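# Fold the sock's toe back onto its foot or heel

## Task

Bend the toe end of the sock back over itself so it ends up resting on the foot or the heel part of the sock; dropping the folded part so it settles there is fine. Then open the grippers and move them away. The fold counts only if it stays in place by itself, without a gripper holding it.

## Robot and tools

Robot and frame: two arms, left_arm and right_arm. These are names only, not sides of any image. All poses use one scene frame with its origin on the table top midway between the arms. +z is up, +x points out over the table, and left_arm sits on the +y side. Positions are in metres. Orientations are quaternions written w first (qw, qx, qy, qz). Each gripper's fingers point along its own +z axis and close along its own y axis. The reported end_effector_position is the spot between the finger pads, about 1 cm back from the tips. Printed positions can be somewhat wrong, more so when an arm is stretched far.

Row format: every motion command uses rows of 16 numbers, one block of 8 per arm, left first: x, y, z, qw, qx, qy, qz, opening for left_arm, then the same 8 for right_arm. Send all 16 even if only one arm should move. x, y, z and the quaternion are an absolute target pose for that gripper in the scene frame, not an offset. Opening runs from -1 (closed) to +1 (fully open, 0.093 m). To hold an arm still, repeat the exact pose from the last result before it stopped, plus its opening. To keep an orientation, resend the same quaternion you chose rather than copying the reported one, which drifts.

execute_actions(actions): actions is a list of actions. Each action is a table of up to 15 rows, one row per 1/30 s control step; one action lasts 0.5 s, and a table with fewer rows repeats its last row for the remaining steps. An empty list just returns the current state and camera images. If any target lies more than 0.6 m from that gripper's current position along any of the gripper's own axes, the action is refused for both arms. A malformed action, or a first action failing that check against the latest reported state, rejects the whole call and nothing moves.

How motion is limited: each control step, the commanded pose is clipped to at most 70 mm and 16 degrees away from the gripper's measured pose. Distant targets therefore take several actions. After an action ends, the arm only continues to its last clipped pose, so keep sending the rest. Position wins over orientation when both cannot be met. Joint friction can leave a gripper up to about 31 mm short of the target, and very small commanded moves may do nothing. Elbows cannot fully straighten. Joint ranges in rad, base to gripper: waist -2.618 to 3.054, shoulder 0.000 to 3.142, elbow 0.000 to 3.142, wrist pitch -1.571 to 1.571, wrist yaw -1.571 to 1.571, wrist roll -2.094 to 2.094.

move(target, speed, blocking): target is a single 16-number row of absolute poses and openings, as above. Both grippers travel in straight lines that finish together, taking 0.5 to 10 s; a move cut off at 10 s stops short. speed is the top path speed in m/s, from 0.002 to 0.5, default 0.25; turning is capped at twice that value in rad/s. Rotation takes the shorter direction. Openings are applied when the move starts. Paths ignore obstacles and the other arm. Grippers lag, may wander off the line, and can exceed speed, especially near full reach. Faster contact hits harder, and aiming beyond a contact point presses harder. With blocking=false the result comes after 0.5 s while motion continues; until a result shows the move has ended, call wait or stop before sending more rows or moves. The result adds a move: line giving the ending (e.g. done, off_target, moving, held, fault), the limits that acted, and each gripper's remaining distance to its pose. If only one arm is named, the other finished. held means a check blocked that arm's final step; limits=paced means the sent pose was clipped; limits=held means some steps were blocked, after which the arm may jump much faster than speed.

wait(seconds): 0 to 10 s; arms keep their last command, a running move continues, and it returns early if that move finishes.

stop(): brakes a running move to rest; fast arms need more room. The fingers keep moving.

zoom_image(camera, region): camera is one of cam_head_left, cam_head_right, cam_high, cam_low, cam_left_wrist, cam_right_wrist; region is [x0, y0, x1, y1] in pixels of that 504x504 image, origin top-left, at most 504 by 504.

finished_scene(scene): ends the given scene number once the robot has held the last command; cannot be undone. Replying without any tool call also ends the session.

Reading results: the state line shows left_arm: ... | right_arm: ... with each gripper's position and quaternion. Hand target lines give the pose each controller is currently driving toward. A pose unreachable line means a clearance check altered or blocked what went to the named arm. FAULT lines mark an arm stop. grip_measured is the gripper motor position on the opening scale (+1 open, -1 closed); pads meet near -0.94 and each mm of held width adds about 0.0208, with a fixed per-gripper error up to about 0.02. Since fingers stop at the object while the motor keeps going, it barely reveals contact. Keep sending the same closing number to keep a grip. Pad force tops out around 50 to 62 N and is lower on items under about 5 mm thick, such as sock fabric. The last value in each arm's Joint positions list is the opening in metres, floored at zero.

Cameras: six 504x504 images arrive in the order listed above, with calibration (K, distortion, T_world_to_cam mapping world to camera) provided; fixed cameras may be off by up to about 2.3 degrees and 9 mm.

Cautions: never let the arms collide or push hard on each other. Avoid dropping, slamming, striking or shoving hard. Holding loads heats motors: MOTOR HOT appears at 75 °C, at 90 °C that arm stops for 10 s, and at 100 °C it loses power and falls. While you are composing a reply the simulation keeps running with the last command held.

Each tool is called after ">>>" in YAML: its name, and indented under it one key for each argument.

## Session

>>> execute_actions:
  actions: []

Scene clock: 0.00 s.
left_arm: end_effector_position=(+0.4037, +0.3533, +0.3903) grip_measured=+0.990 end_effector_quat_wxyz=(+0.695, -0.039, +0.716, +0.048) | right_arm: end_effector_position=(+0.4142, -0.3315, +0.4041) grip_measured=+0.980 end_effector_quat_wxyz=(+0.706, -0.041, +0.707, +0.032)
Joint positions: left_arm=[ 0.006  1.062  1.035 -0.003 -0.013  0.015  0.093] | right_arm=[ 0.014  1.041  1.054 -0.015 -0.005 -0.013  0.092]
Joint velocities: left_arm=[-0.007 -0.007  0.002 -0.007 -0.007  0.007 -0.001] | right_arm=[-0.007  0.007  0.002  0.007 -0.022 -0.066 -0.001]
Motor temperatures (°C, as the motors report them): left_arm=[25 25 24 23 26 24] | right_arm=[24 23 27 26 26 24]
Hand target (left_arm): +0.404, +0.353, +0.390; +0.695, -0.039, +0.716, +0.048
Hand target (right_arm): +0.414, -0.331, +0.404; +0.706, -0.041, +0.707, +0.032

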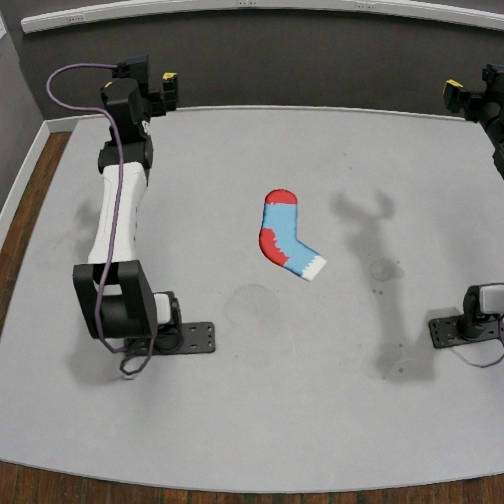

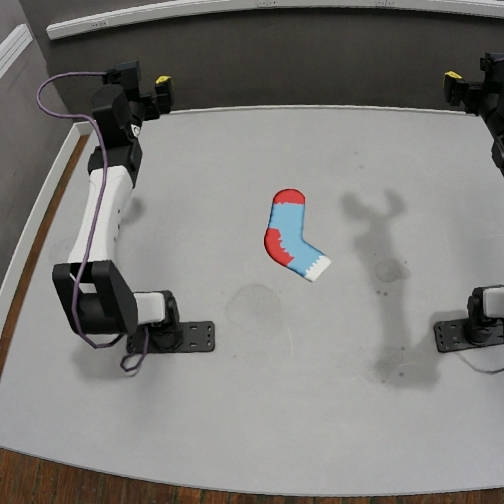

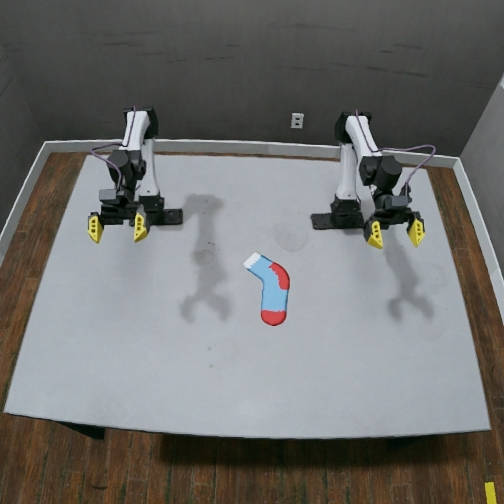

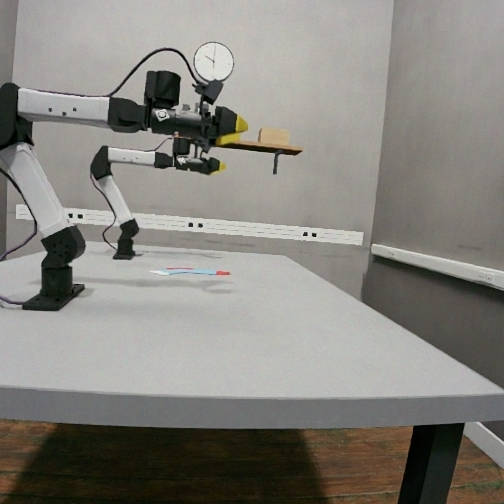

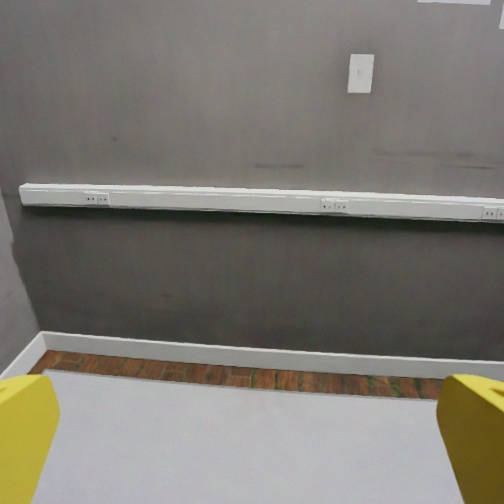

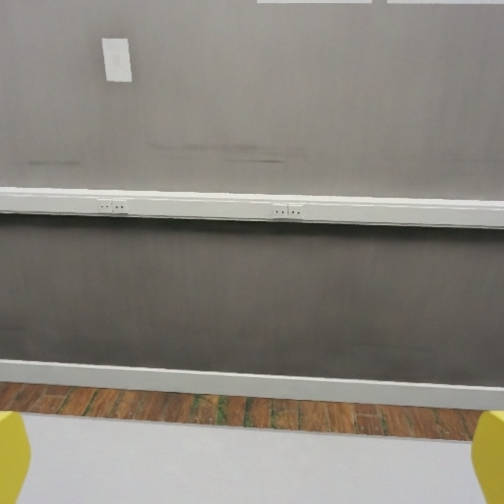

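>>> zoom_image:
  camera: "cam_head_left"
  region: [230, 170, 350, 290]

>>> zoom_image:
  camera: "cam_high"
  region: [220, 235, 320, 335]

>>> zoom_image:
  camera: "cam_low"
  region: [130, 240, 250, 300]

>>> zoom_image:
  camera: "cam_head_right"
  region: [230, 170, 350, 290]

Region (230, 170, 350, 290) of cam_head_left's 504x504 image, scaled by 4.200, with more detail than that image has.

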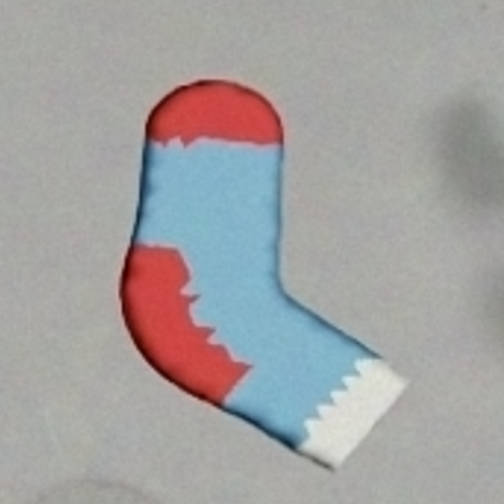

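Region (220, 235, 320, 335) of cam_high's 504x504 image, scaled by 5.040, with more detail than that image has.

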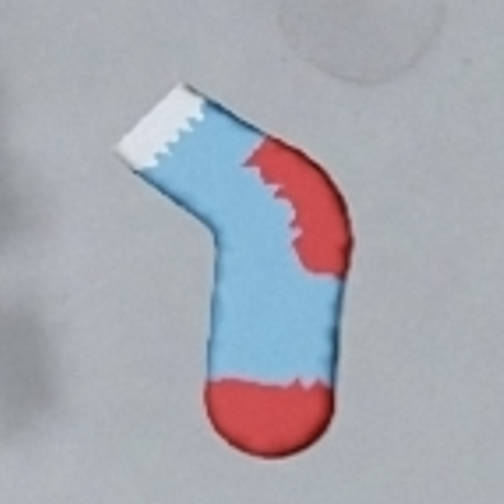

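Region (130, 240, 250, 300) of cam_low's 504x504 image, scaled by 4.200, with more detail than that image has.

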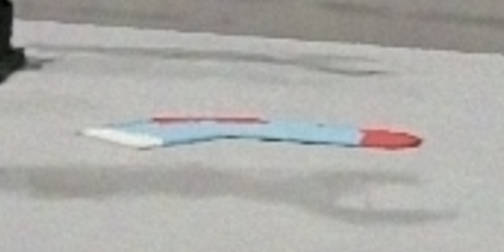

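Region (230, 170, 350, 290) of cam_head_right's 504x504 image, scaled by 4.200, with more detail than that image has.

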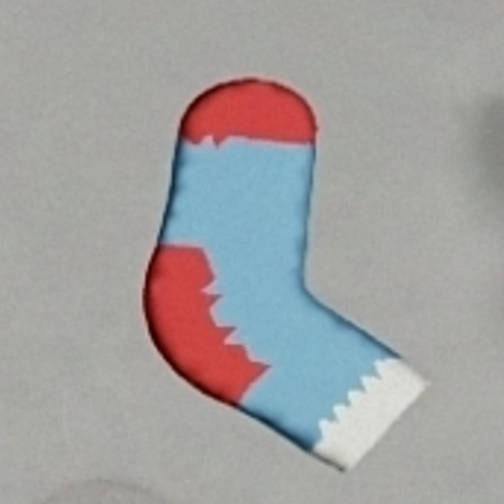

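>>> zoom_image:
  camera: "cam_high"
  region: [340, 180, 440, 260]

>>> zoom_image:
  camera: "cam_low"
  region: [130, 60, 270, 190]

Region (340, 180, 440, 260) of cam_high's 504x504 image, scaled by 5.040, with more detail than that image has; it fills the top 403 rows of this view, and the rest is white.

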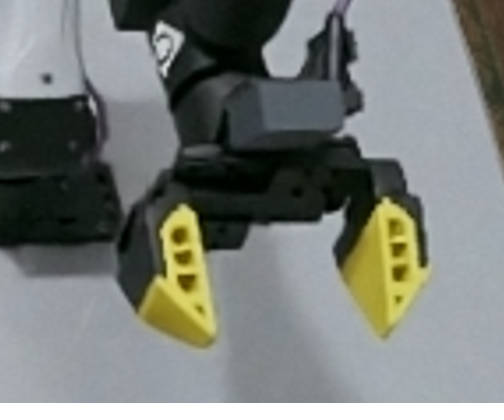

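Region (130, 60, 270, 190) of cam_low's 504x504 image, scaled by 3.600, with more detail than that image has; it fills the top 468 rows of this view, and the rest is white.

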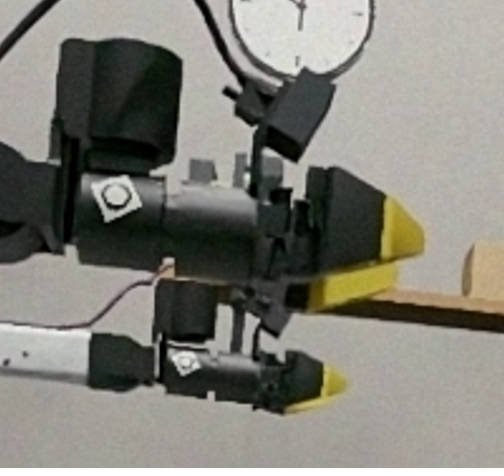

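>>> move:
  target: [0.44, 0.06, 0.09, 0.089, 0.7251, 0.6761, -0.0954, 0.15, 0.4142, -0.3315, 0.4041, 0.706, -0.041, 0.707, 0.032, 1.0]
  speed: 0.35

Scene clock: 123.37 s.
left_arm: end_effector_position=(+0.4346, +0.0599, +0.0996) grip_measured=+0.153 end_effector_quat_wxyz=(+0.102, +0.731, +0.668, -0.091) | right_arm: end_effector_position=(+0.4142, -0.3315, +0.4041) grip_measured=+0.980 end_effector_quat_wxyz=(+0.706, -0.041, +0.707, +0.032)
Joint positions: left_arm=[-0.568  2.298  2.154 -1.299  0.242  1.182  0.053] | right_arm=[ 0.014  1.041  1.054 -0.015 -0.005 -0.013  0.092]
Joint velocities: left_arm=[ 0.002  0.002  0.002 -0.037 -0.022  0.007 -0.   ] | right_arm=[-0.002 -0.007 -0.002  0.022  0.022 -0.022  0.001]
Motor temperatures (°C, as the motors report them): left_arm=[25 26 35 36 26 24] | right_arm=[24 25 40 43 26 24]
Hand target (left_arm): +0.435, +0.061, +0.091; +0.088, +0.735, +0.667, -0.087
Hand target (right_arm): +0.414, -0.332, +0.404; +0.706, -0.041, +0.707, +0.032
Off the commanded pose (left_arm): 0.011 m, 2 deg.
Off the commanded pose (right_arm): 0.000 m, 0 deg.
move: off_target (left_arm)
camera_calibration (this result's frames):
cam_left_wrist: T_world_to_cam=[[-0.995525, 0.0904804, -0.0272779, 0.430799], [0.084958, 0.983295, 0.160977, -0.0736859], [0.0413875, 0.157939, -0.986581, 0.156505], [0, 0, 0, 1]] pos_world=[0.428654, 0.0087578, 0.178018]

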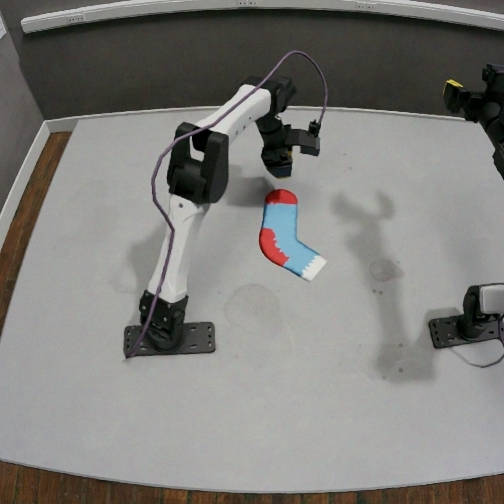

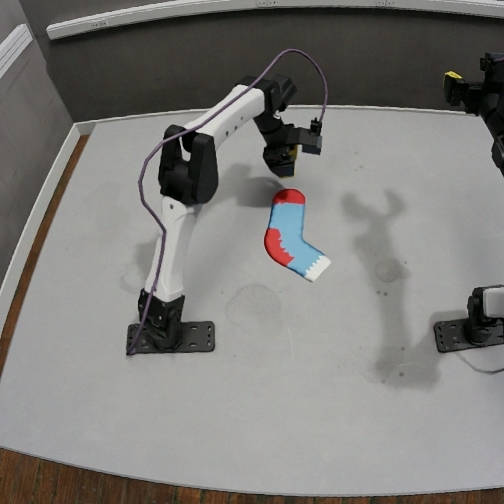

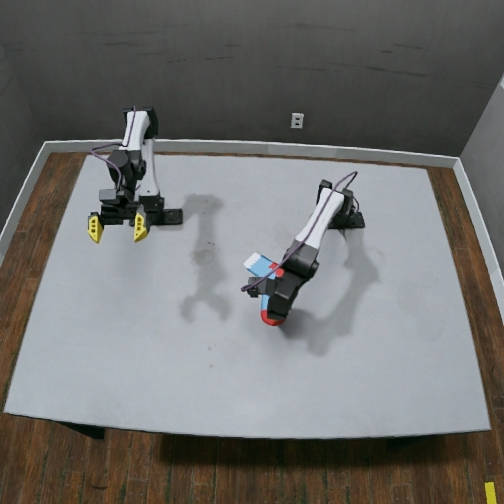

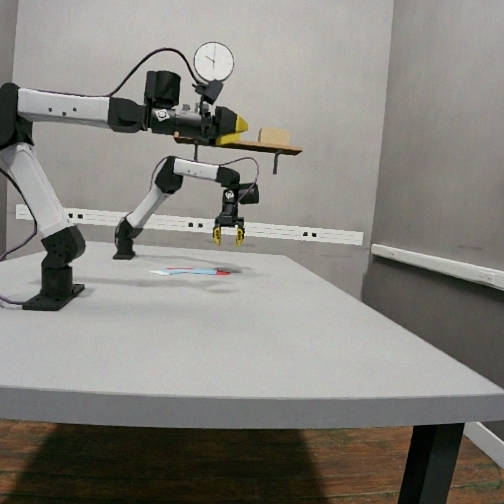

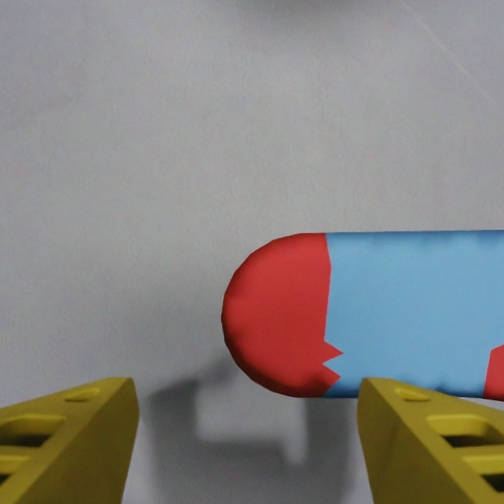

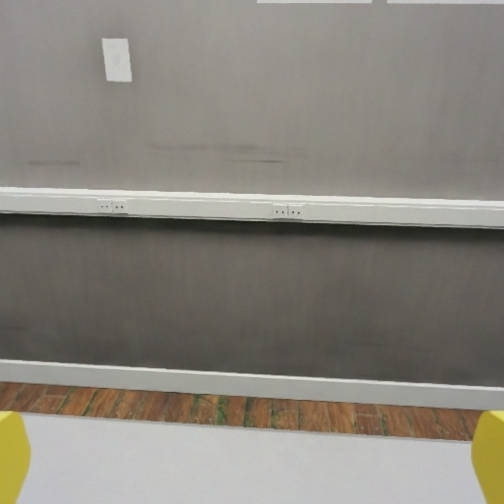

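>>> move:
  target: [0.446, 0.069, 0.022, 0.0583, 0.7403, 0.6666, -0.0648, -0.1, 0.4142, -0.3315, 0.4041, 0.706, -0.041, 0.707, 0.032, 1.0]
  speed: 0.12

Scene clock: 143.03 s.
left_arm: end_effector_position=(+0.4457, +0.0658, +0.0365) grip_measured=-0.097 end_effector_quat_wxyz=(+0.073, +0.739, +0.666, -0.068) | right_arm: end_effector_position=(+0.4142, -0.3315, +0.4041) grip_measured=+0.980 end_effector_quat_wxyz=(+0.706, -0.041, +0.707, +0.032)
Joint positions: left_arm=[-0.568  2.385  2.067 -1.167  0.181  1.203  0.041] | right_arm=[ 0.014  1.041  1.054 -0.015 -0.005 -0.013  0.092]
Joint velocities: left_arm=[-0.012 -0.012 -0.002  0.051 -0.007  0.066 -0.001] | right_arm=[-0.002 -0.007  0.007  0.066 -0.051 -0.007  0.   ]
Motor temperatures (°C, as the motors report them): left_arm=[25 32 36 31 26 24] | right_arm=[24 25 40 44 26 24]
Hand target (left_arm): +0.444, +0.070, +0.023; +0.058, +0.741, +0.666, -0.066
Hand target (right_arm): +0.414, -0.332, +0.404; +0.706, -0.041, +0.707, +0.032
Off the commanded pose (left_arm): 0.015 m, 2 deg.
Off the commanded pose (right_arm): 0.000 m, 0 deg.
move: off_target (left_arm)
camera_calibration (this result's frames):
cam_left_wrist: T_world_to_cam=[[-0.994314, 0.105395, -0.0151844, 0.437584], [0.0990155, 0.967593, 0.232292, -0.0780721], [0.0391749, 0.229468, -0.972528, 0.0886969], [0, 0, 0, 1]] pos_world=[0.439352, 0.00906959, 0.11104]

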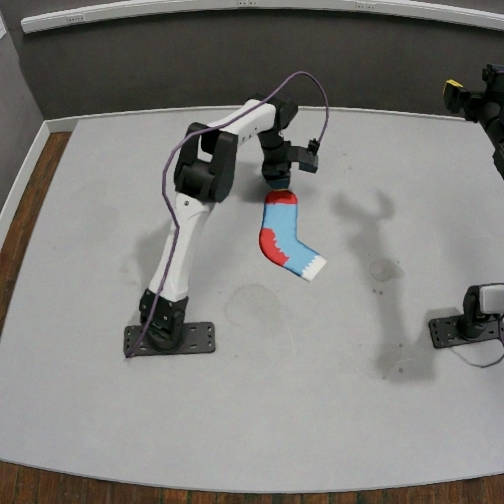

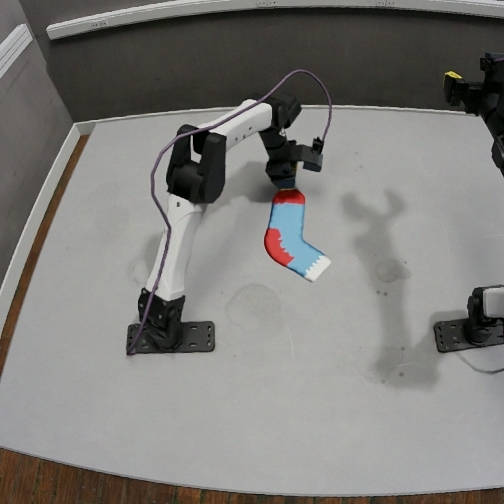

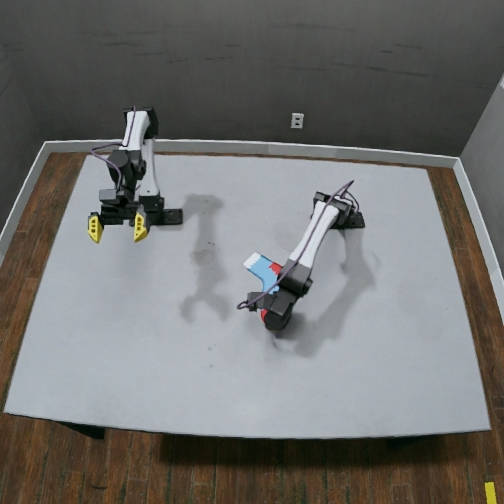

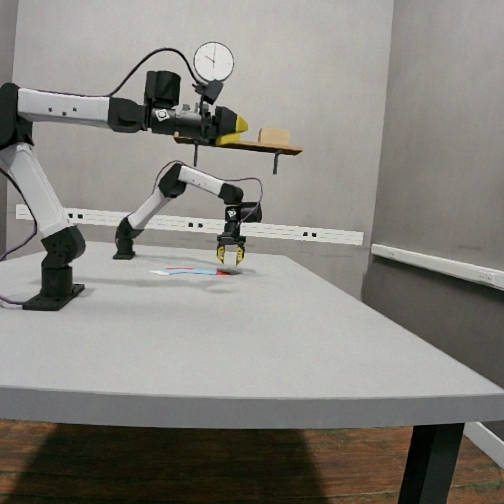

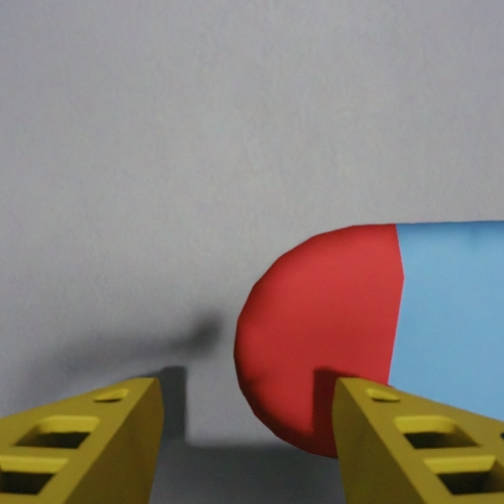

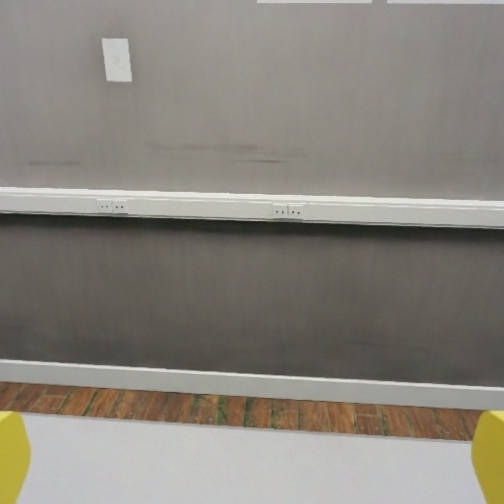

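>>> move:
  target: [0.439, 0.069, -0.003, 0.0583, 0.7403, 0.6666, -0.0648, -0.1, 0.4142, -0.3315, 0.4041, 0.706, -0.041, 0.707, 0.032, 1.0]
  speed: 0.05

Scene clock: 157.30 s.
left_arm: end_effector_position=(+0.4431, +0.0674, +0.0101) grip_measured=-0.097 end_effector_quat_wxyz=(+0.073, +0.739, +0.666, -0.067) | right_arm: end_effector_position=(+0.4142, -0.3315, +0.4041) grip_measured=+0.980 end_effector_quat_wxyz=(+0.706, -0.041, +0.707, +0.032)
Joint positions: left_arm=[-0.568  2.385  1.961 -1.059  0.179  1.203  0.041] | right_arm=[ 0.014  1.041  1.054 -0.015 -0.005 -0.013  0.092]
Joint velocities: left_arm=[ 0.007 -0.002  0.017 -0.007  0.066 -0.022  0.001] | right_arm=[ 0.002 -0.002  0.012 -0.007 -0.051  0.007 -0.001]
Motor temperatures (°C, as the motors report them): left_arm=[25 36 35 30 26 24] | right_arm=[24 25 41 45 26 24]
Hand target (left_arm): +0.438, +0.070, -0.002; +0.058, +0.740, +0.666, -0.065
Hand target (right_arm): +0.414, -0.332, +0.404; +0.706, -0.041, +0.707, +0.032
Off the commanded pose (left_arm): 0.014 m, 2 deg.
Off the commanded pose (right_arm): 0.000 m, 0 deg.
move: off_target (left_arm)
camera_calibration (this result's frames):
cam_left_wrist: T_world_to_cam=[[-0.99429, 0.105244, -0.0176358, 0.43451], [0.0982595, 0.967412, 0.233365, -0.0729131], [0.0416213, 0.230299, -0.972229, 0.0615741], [0, 0, 0, 1]] pos_world=[0.43663, 0.0106272, 0.0845424]

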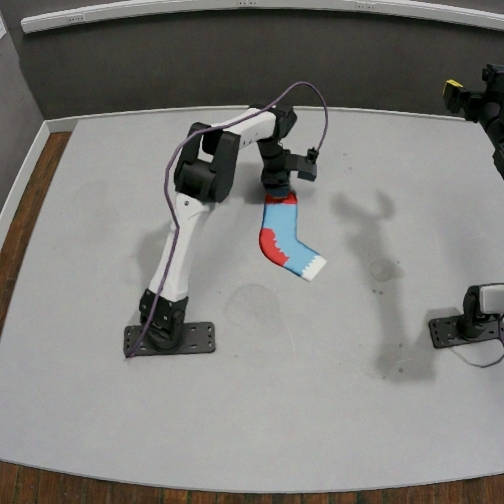

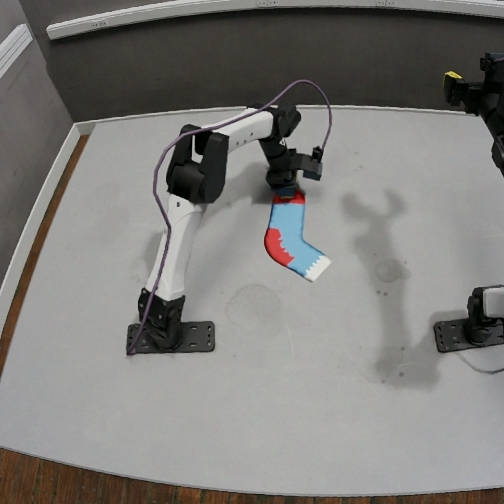

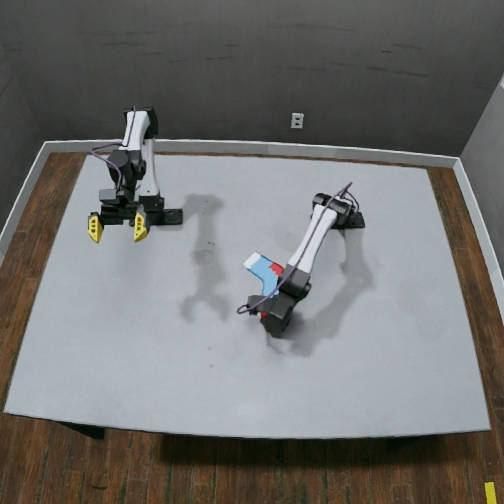

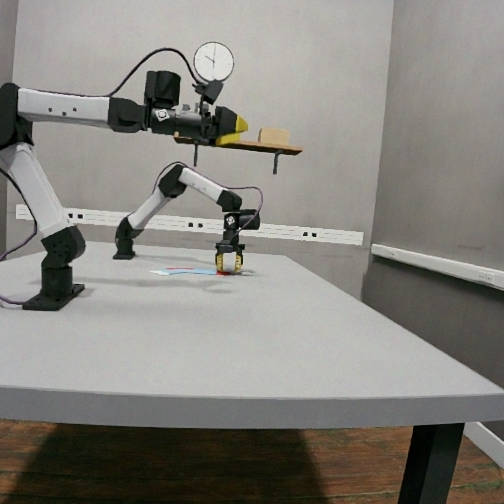

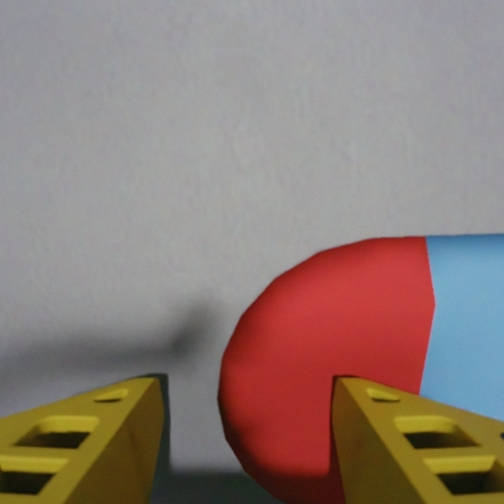

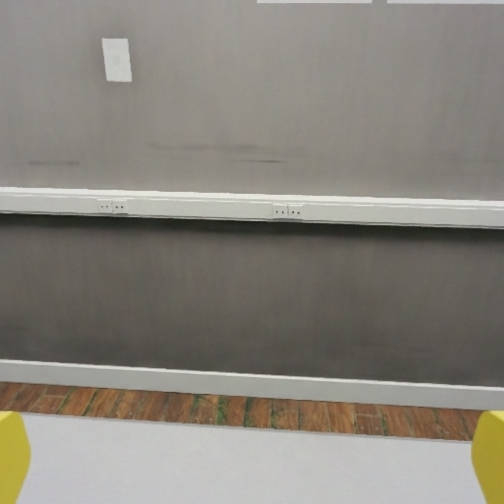

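>>> move:
  target: [0.439, 0.069, -0.012, 0.0583, 0.7403, 0.6666, -0.0648, -0.1, 0.4142, -0.3315, 0.4041, 0.706, -0.041, 0.707, 0.032, 1.0]
  speed: 0.03

>>> zoom_image:
  camera: "cam_low"
  region: [190, 230, 270, 290]

Scene clock: 166.57 s.
left_arm: end_effector_position=(+0.4458, +0.0661, +0.0075) grip_measured=-0.097 end_effector_quat_wxyz=(+0.080, +0.739, +0.666, -0.064) | right_arm: end_effector_position=(+0.4142, -0.3315, +0.4041) grip_measured=+0.980 end_effector_quat_wxyz=(+0.706, -0.041, +0.707, +0.032)
Joint positions: left_arm=[-0.568  2.385  1.95  -1.033  0.179  1.203  0.041] | right_arm=[ 0.014  1.041  1.054 -0.015 -0.005 -0.013  0.092]
Joint velocities: left_arm=[-0.002  0.007 -0.002  0.066 -0.022 -0.022 -0.   ] | right_arm=[-0.007 -0.007  0.012  0.037  0.007  0.022 -0.   ]
Motor temperatures (°C, as the motors report them): left_arm=[25 38 34 30 26 24] | right_arm=[24 25 41 46 26 24]
Hand target (left_arm): +0.438, +0.070, -0.011; +0.058, +0.741, +0.666, -0.065
Hand target (right_arm): +0.414, -0.332, +0.404; +0.706, -0.041, +0.707, +0.032
Off the commanded pose (left_arm): 0.021 m, 3 deg.
Off the commanded pose (right_arm): 0.000 m, 0 deg.
move: off_target (left_arm)
camera_calibration (this result's frames):
cam_left_wrist: T_world_to_cam=[[-0.993963, 0.10508, -0.0315676, 0.437234], [0.0951874, 0.968946, 0.228218, -0.069973], [0.0545684, 0.223835, -0.973098, 0.0539156], [0, 0, 0, 1]] pos_world=[0.438312, 0.00978725, 0.0822366]

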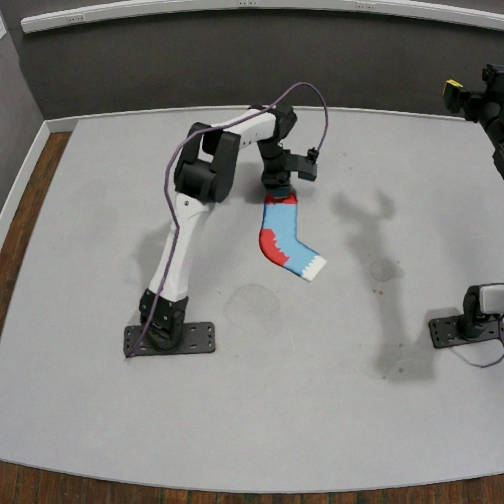

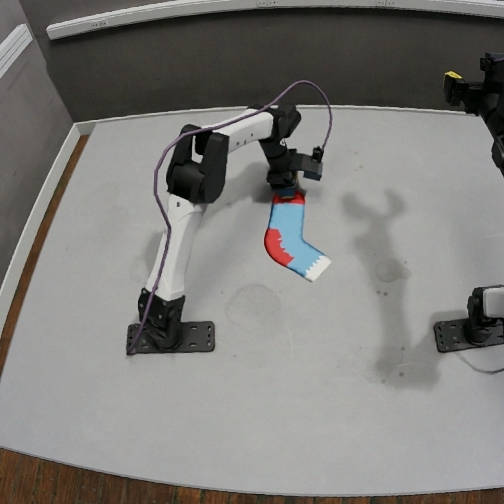

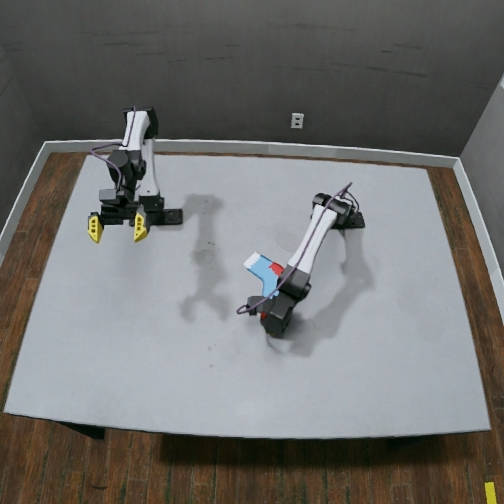

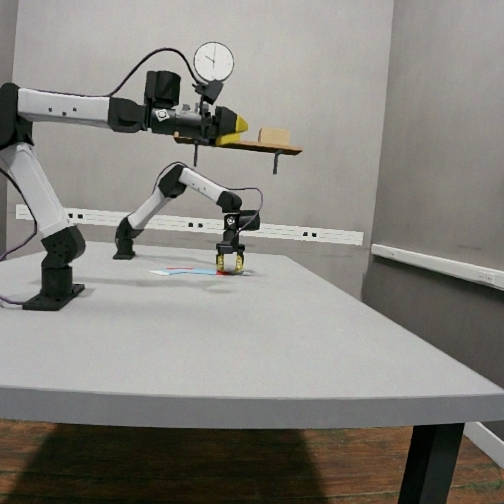

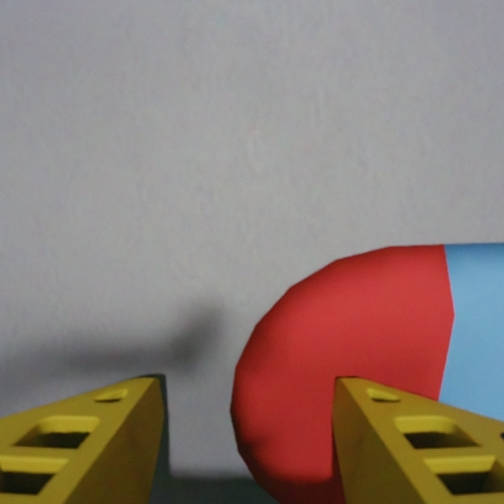

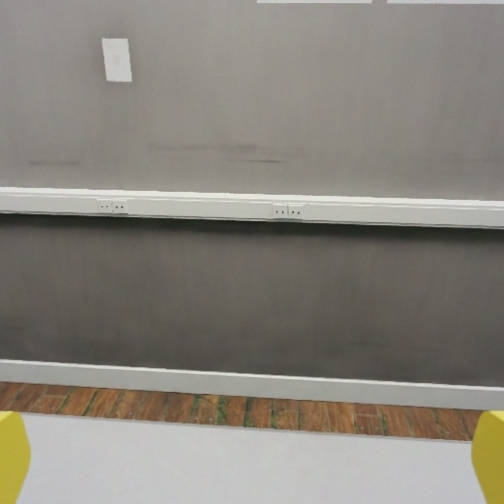

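Region (190, 230, 270, 290) of cam_low's 504x504 image, scaled by 6.300, with more detail than that image has; it fills the top 378 rows of this view, and the rest is white.

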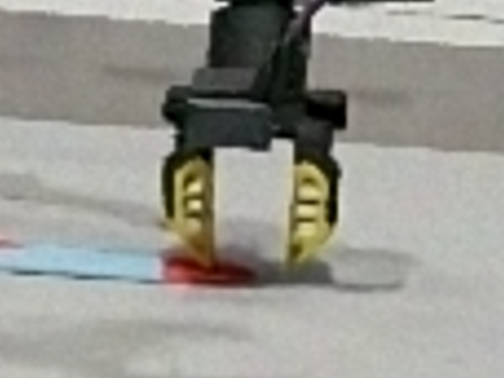

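>>> move:
  target: [0.438, 0.069, -0.010, 0.0117, 0.734, 0.6691, -0.1162, -0.1, 0.4142, -0.3315, 0.4041, 0.706, -0.041, 0.707, 0.032, 1.0]
  speed: 0.1

>>> zoom_image:
  camera: "cam_low"
  region: [190, 230, 270, 290]

Scene clock: 183.13 s.
left_arm: end_effector_position=(+0.4454, +0.0639, +0.0062) grip_measured=-0.097 end_effector_quat_wxyz=(+0.039, +0.738, +0.667, -0.100) | right_arm: end_effector_position=(+0.4142, -0.3315, +0.4041) grip_measured=+0.980 end_effector_quat_wxyz=(+0.706, -0.041, +0.707, +0.032)
Joint positions: left_arm=[-0.56   2.515  2.182 -1.24   0.215  1.217  0.041] | right_arm=[ 0.014  1.041  1.054 -0.015 -0.005 -0.013  0.092]
Joint velocities: left_arm=[ 0.012 -0.017  0.012 -0.11  -0.022  0.037 -0.001] | right_arm=[ 0.017  0.012  0.012 -0.007  0.022  0.022 -0.001]
Motor temperatures (°C, as the motors report them): left_arm=[25 40 34 30 26 24] | right_arm=[24 25 42 47 26 24]
Hand target (left_arm): +0.438, +0.069, -0.009; +0.013, +0.734, +0.668, -0.117
Hand target (right_arm): +0.414, -0.332, +0.404; +0.706, -0.041, +0.707, +0.032
Off the commanded pose (left_arm): 0.019 m, 4 deg.
Off the commanded pose (right_arm): 0.000 m, 0 deg.
move: off_target (left_arm)
camera_calibration (this result's frames):
cam_left_wrist: T_world_to_cam=[[-0.990688, 0.112023, 0.0773882, 0.434429], [0.127028, 0.965059, 0.229183, -0.0814411], [-0.0490103, 0.236879, -0.970302, 0.0984915], [0, 0, 0, 1]] pos_world=[0.445556, 0.00659865, 0.0806117]

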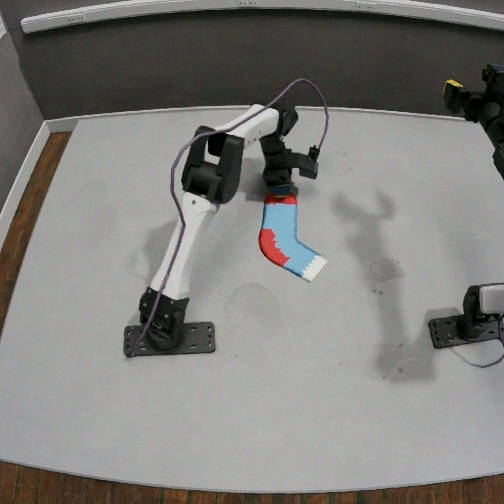

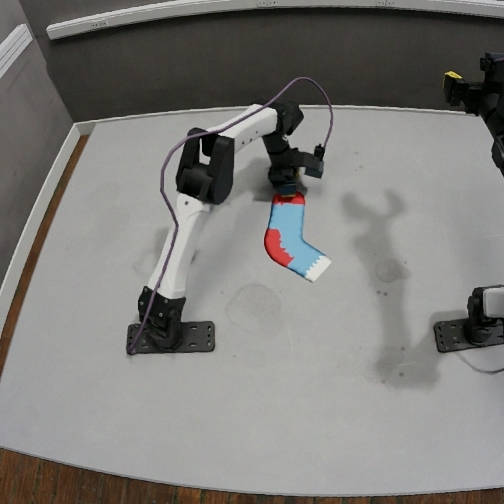

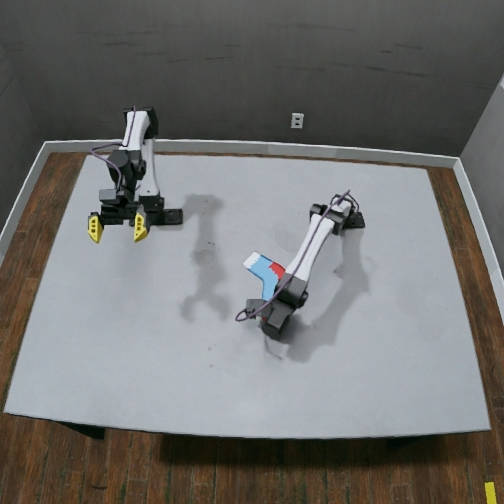

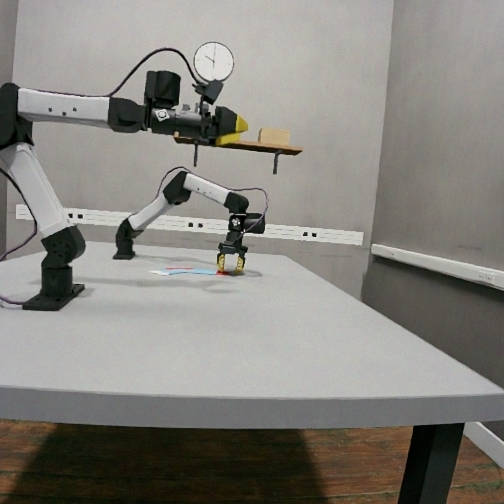

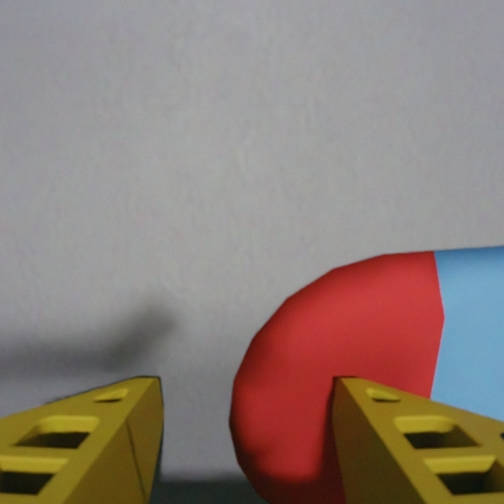

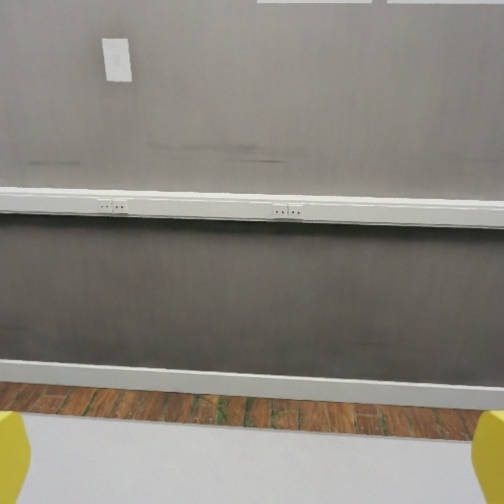

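Region (190, 230, 270, 290) of cam_low's 504x504 image, scaled by 6.300, with more detail than that image has; it fills the top 378 rows of this view, and the rest is white.

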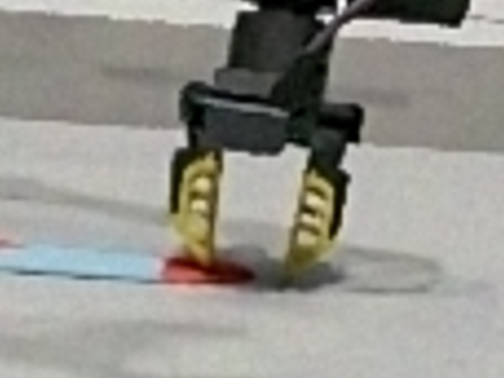

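>>> execute_actions:
  actions:
    - [[0.4365,0.069,-0.010,0.0117,0.734,0.6691,-0.1162,-0.13,0.4142,-0.3315,0.4041,0.706,-0.041,0.707,0.032,1.0],[0.435,0.069,-0.010,0.0117,0.734,0.6691,-0.1162,-0.16,0.4142,-0.3315,0.4041,0.706,-0.041,0.707,0.032,1.0],[0.434,0.069,-0.010,0.0117,0.734,0.6691,-0.1162,-0.19,0.4142,-0.3315,0.4041,0.706,-0.041,0.707,0.032,1.0],[0.433,0.0695,-0.010,0.0117,0.734,0.6691,-0.1162,-0.22,0.4142,-0.3315,0.4041,0.706,-0.041,0.707,0.032,1.0],[0.432,0.0695,-0.010,0.0117,0.734,0.6691,-0.1162,-0.25,0.4142,-0.3315,0.4041,0.706,-0.041,0.707,0.032,1.0],[0.431,0.0695,-0.010,0.0117,0.734,0.6691,-0.1162,-0.28,0.4142,-0.3315,0.4041,0.706,-0.041,0.707,0.032,1.0],[0.430,0.07,-0.010,0.0117,0.734,0.6691,-0.1162,-0.31,0.4142,-0.3315,0.4041,0.706,-0.041,0.707,0.032,1.0],[0.429,0.07,-0.010,0.0117,0.734,0.6691,-0.1162,-0.34,0.4142,-0.3315,0.4041,0.706,-0.041,0.707,0.032,1.0],[0.428,0.07,-0.010,0.0117,0.734,0.6691,-0.1162,-0.37,0.4142,-0.3315,0.4041,0.706,-0.041,0.707,0.032,1.0],[0.427,0.07,-0.010,0.0117,0.734,0.6691,-0.1162,-0.40,0.4142,-0.3315,0.4041,0.706,-0.041,0.707,0.032,1.0],[0.4265,0.07,-0.010,0.0117,0.734,0.6691,-0.1162,-0.43,0.4142,-0.3315,0.4041,0.706,-0.041,0.707,0.032,1.0],[0.426,0.07,-0.010,0.0117,0.734,0.6691,-0.1162,-0.46,0.4142,-0.3315,0.4041,0.706,-0.041,0.707,0.032,1.0],[0.4255,0.07,-0.010,0.0117,0.734,0.6691,-0.1162,-0.49,0.4142,-0.3315,0.4041,0.706,-0.041,0.707,0.032,1.0],[0.425,0.07,-0.010,0.0117,0.734,0.6691,-0.1162,-0.52,0.4142,-0.3315,0.4041,0.706,-0.041,0.707,0.032,1.0],[0.4245,0.07,-0.010,0.0117,0.734,0.6691,-0.1162,-0.55,0.4142,-0.3315,0.4041,0.706,-0.041,0.707,0.032,1.0]]

Scene clock: 196.07 s.
left_arm: end_effector_position=(+0.4387, +0.0654, +0.0050) grip_measured=-0.535 end_effector_quat_wxyz=(+0.039, +0.737, +0.666, -0.106) | right_arm: end_effector_position=(+0.4142, -0.3315, +0.4041) grip_measured=+0.980 end_effector_quat_wxyz=(+0.706, -0.041, +0.707, +0.032)
Joint positions: left_arm=[-0.56   2.483  2.117 -1.21   0.226  1.218  0.02 ] | right_arm=[ 0.014  1.041  1.054 -0.015 -0.005 -0.013  0.092]
Joint velocities: left_arm=[ 0.002 -0.081 -0.134  0.066  0.051 -0.022 -0.026] | right_arm=[ 0.017  0.002  0.007 -0.051 -0.037  0.007  0.   ]
Motor temperatures (°C, as the motors report them): left_arm=[25 40 34 29 26 24] | right_arm=[24 25 42 47 26 24]
Hand target (left_arm): +0.424, +0.070, -0.009; +0.012, +0.734, +0.669, -0.116
Hand target (right_arm): +0.414, -0.332, +0.404; +0.706, -0.041, +0.707, +0.032
Off the commanded pose (left_arm): 0.021 m, 3 deg.
Off the commanded pose (right_arm): 0.000 m, 0 deg.
camera_calibration (this result's frames):
cam_left_wrist: T_world_to_cam=[[-0.989993, 0.113755, 0.0835071, 0.427316], [0.12966, 0.966811, 0.220147, -0.0829894], [-0.0556929, 0.228771, -0.971886, 0.100084], [0, 0, 0, 1]] pos_world=[0.439375, 0.00872953, 0.0798563]

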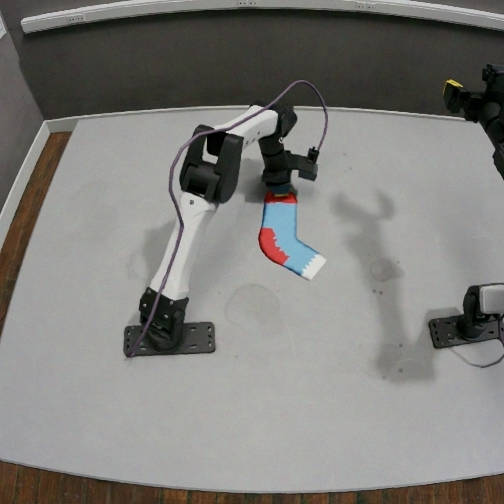

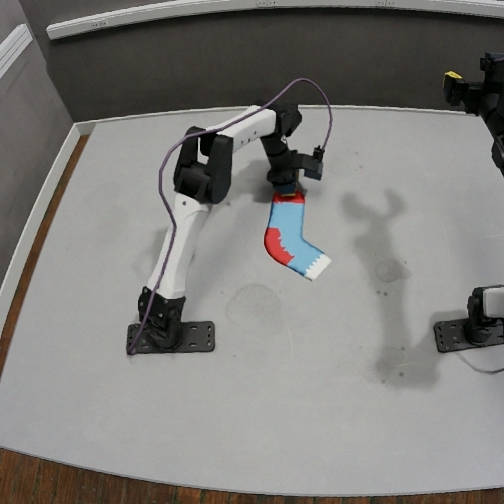

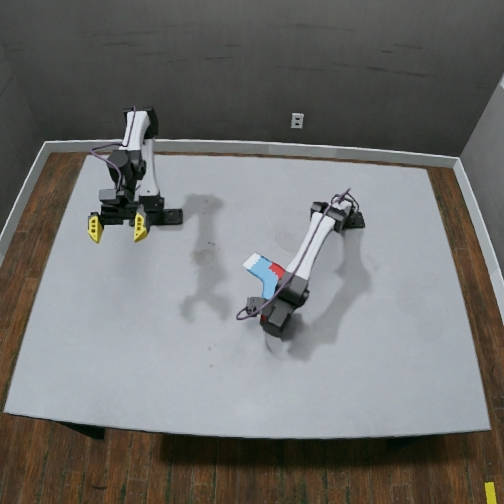

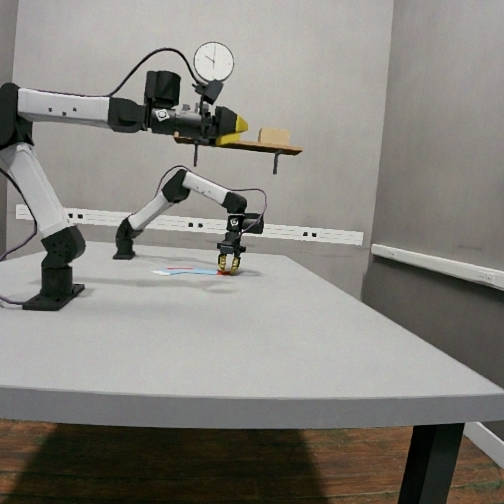

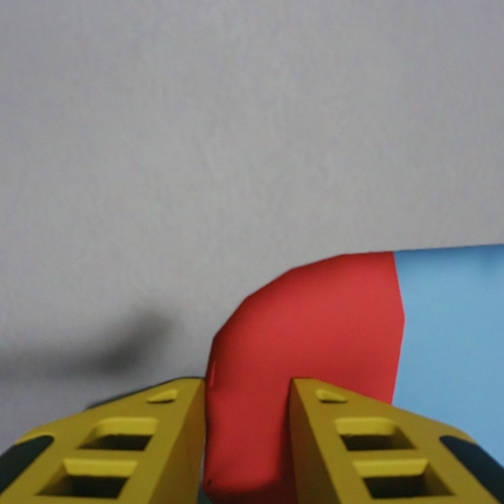

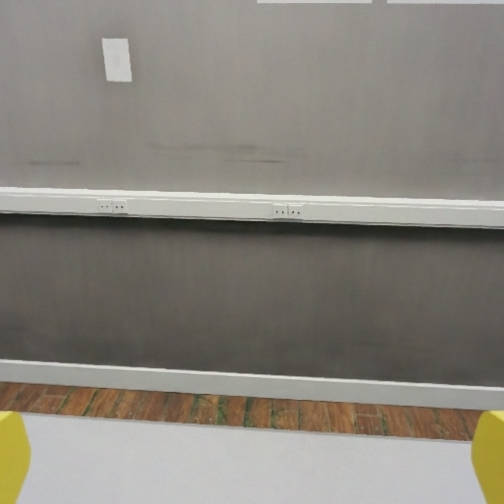

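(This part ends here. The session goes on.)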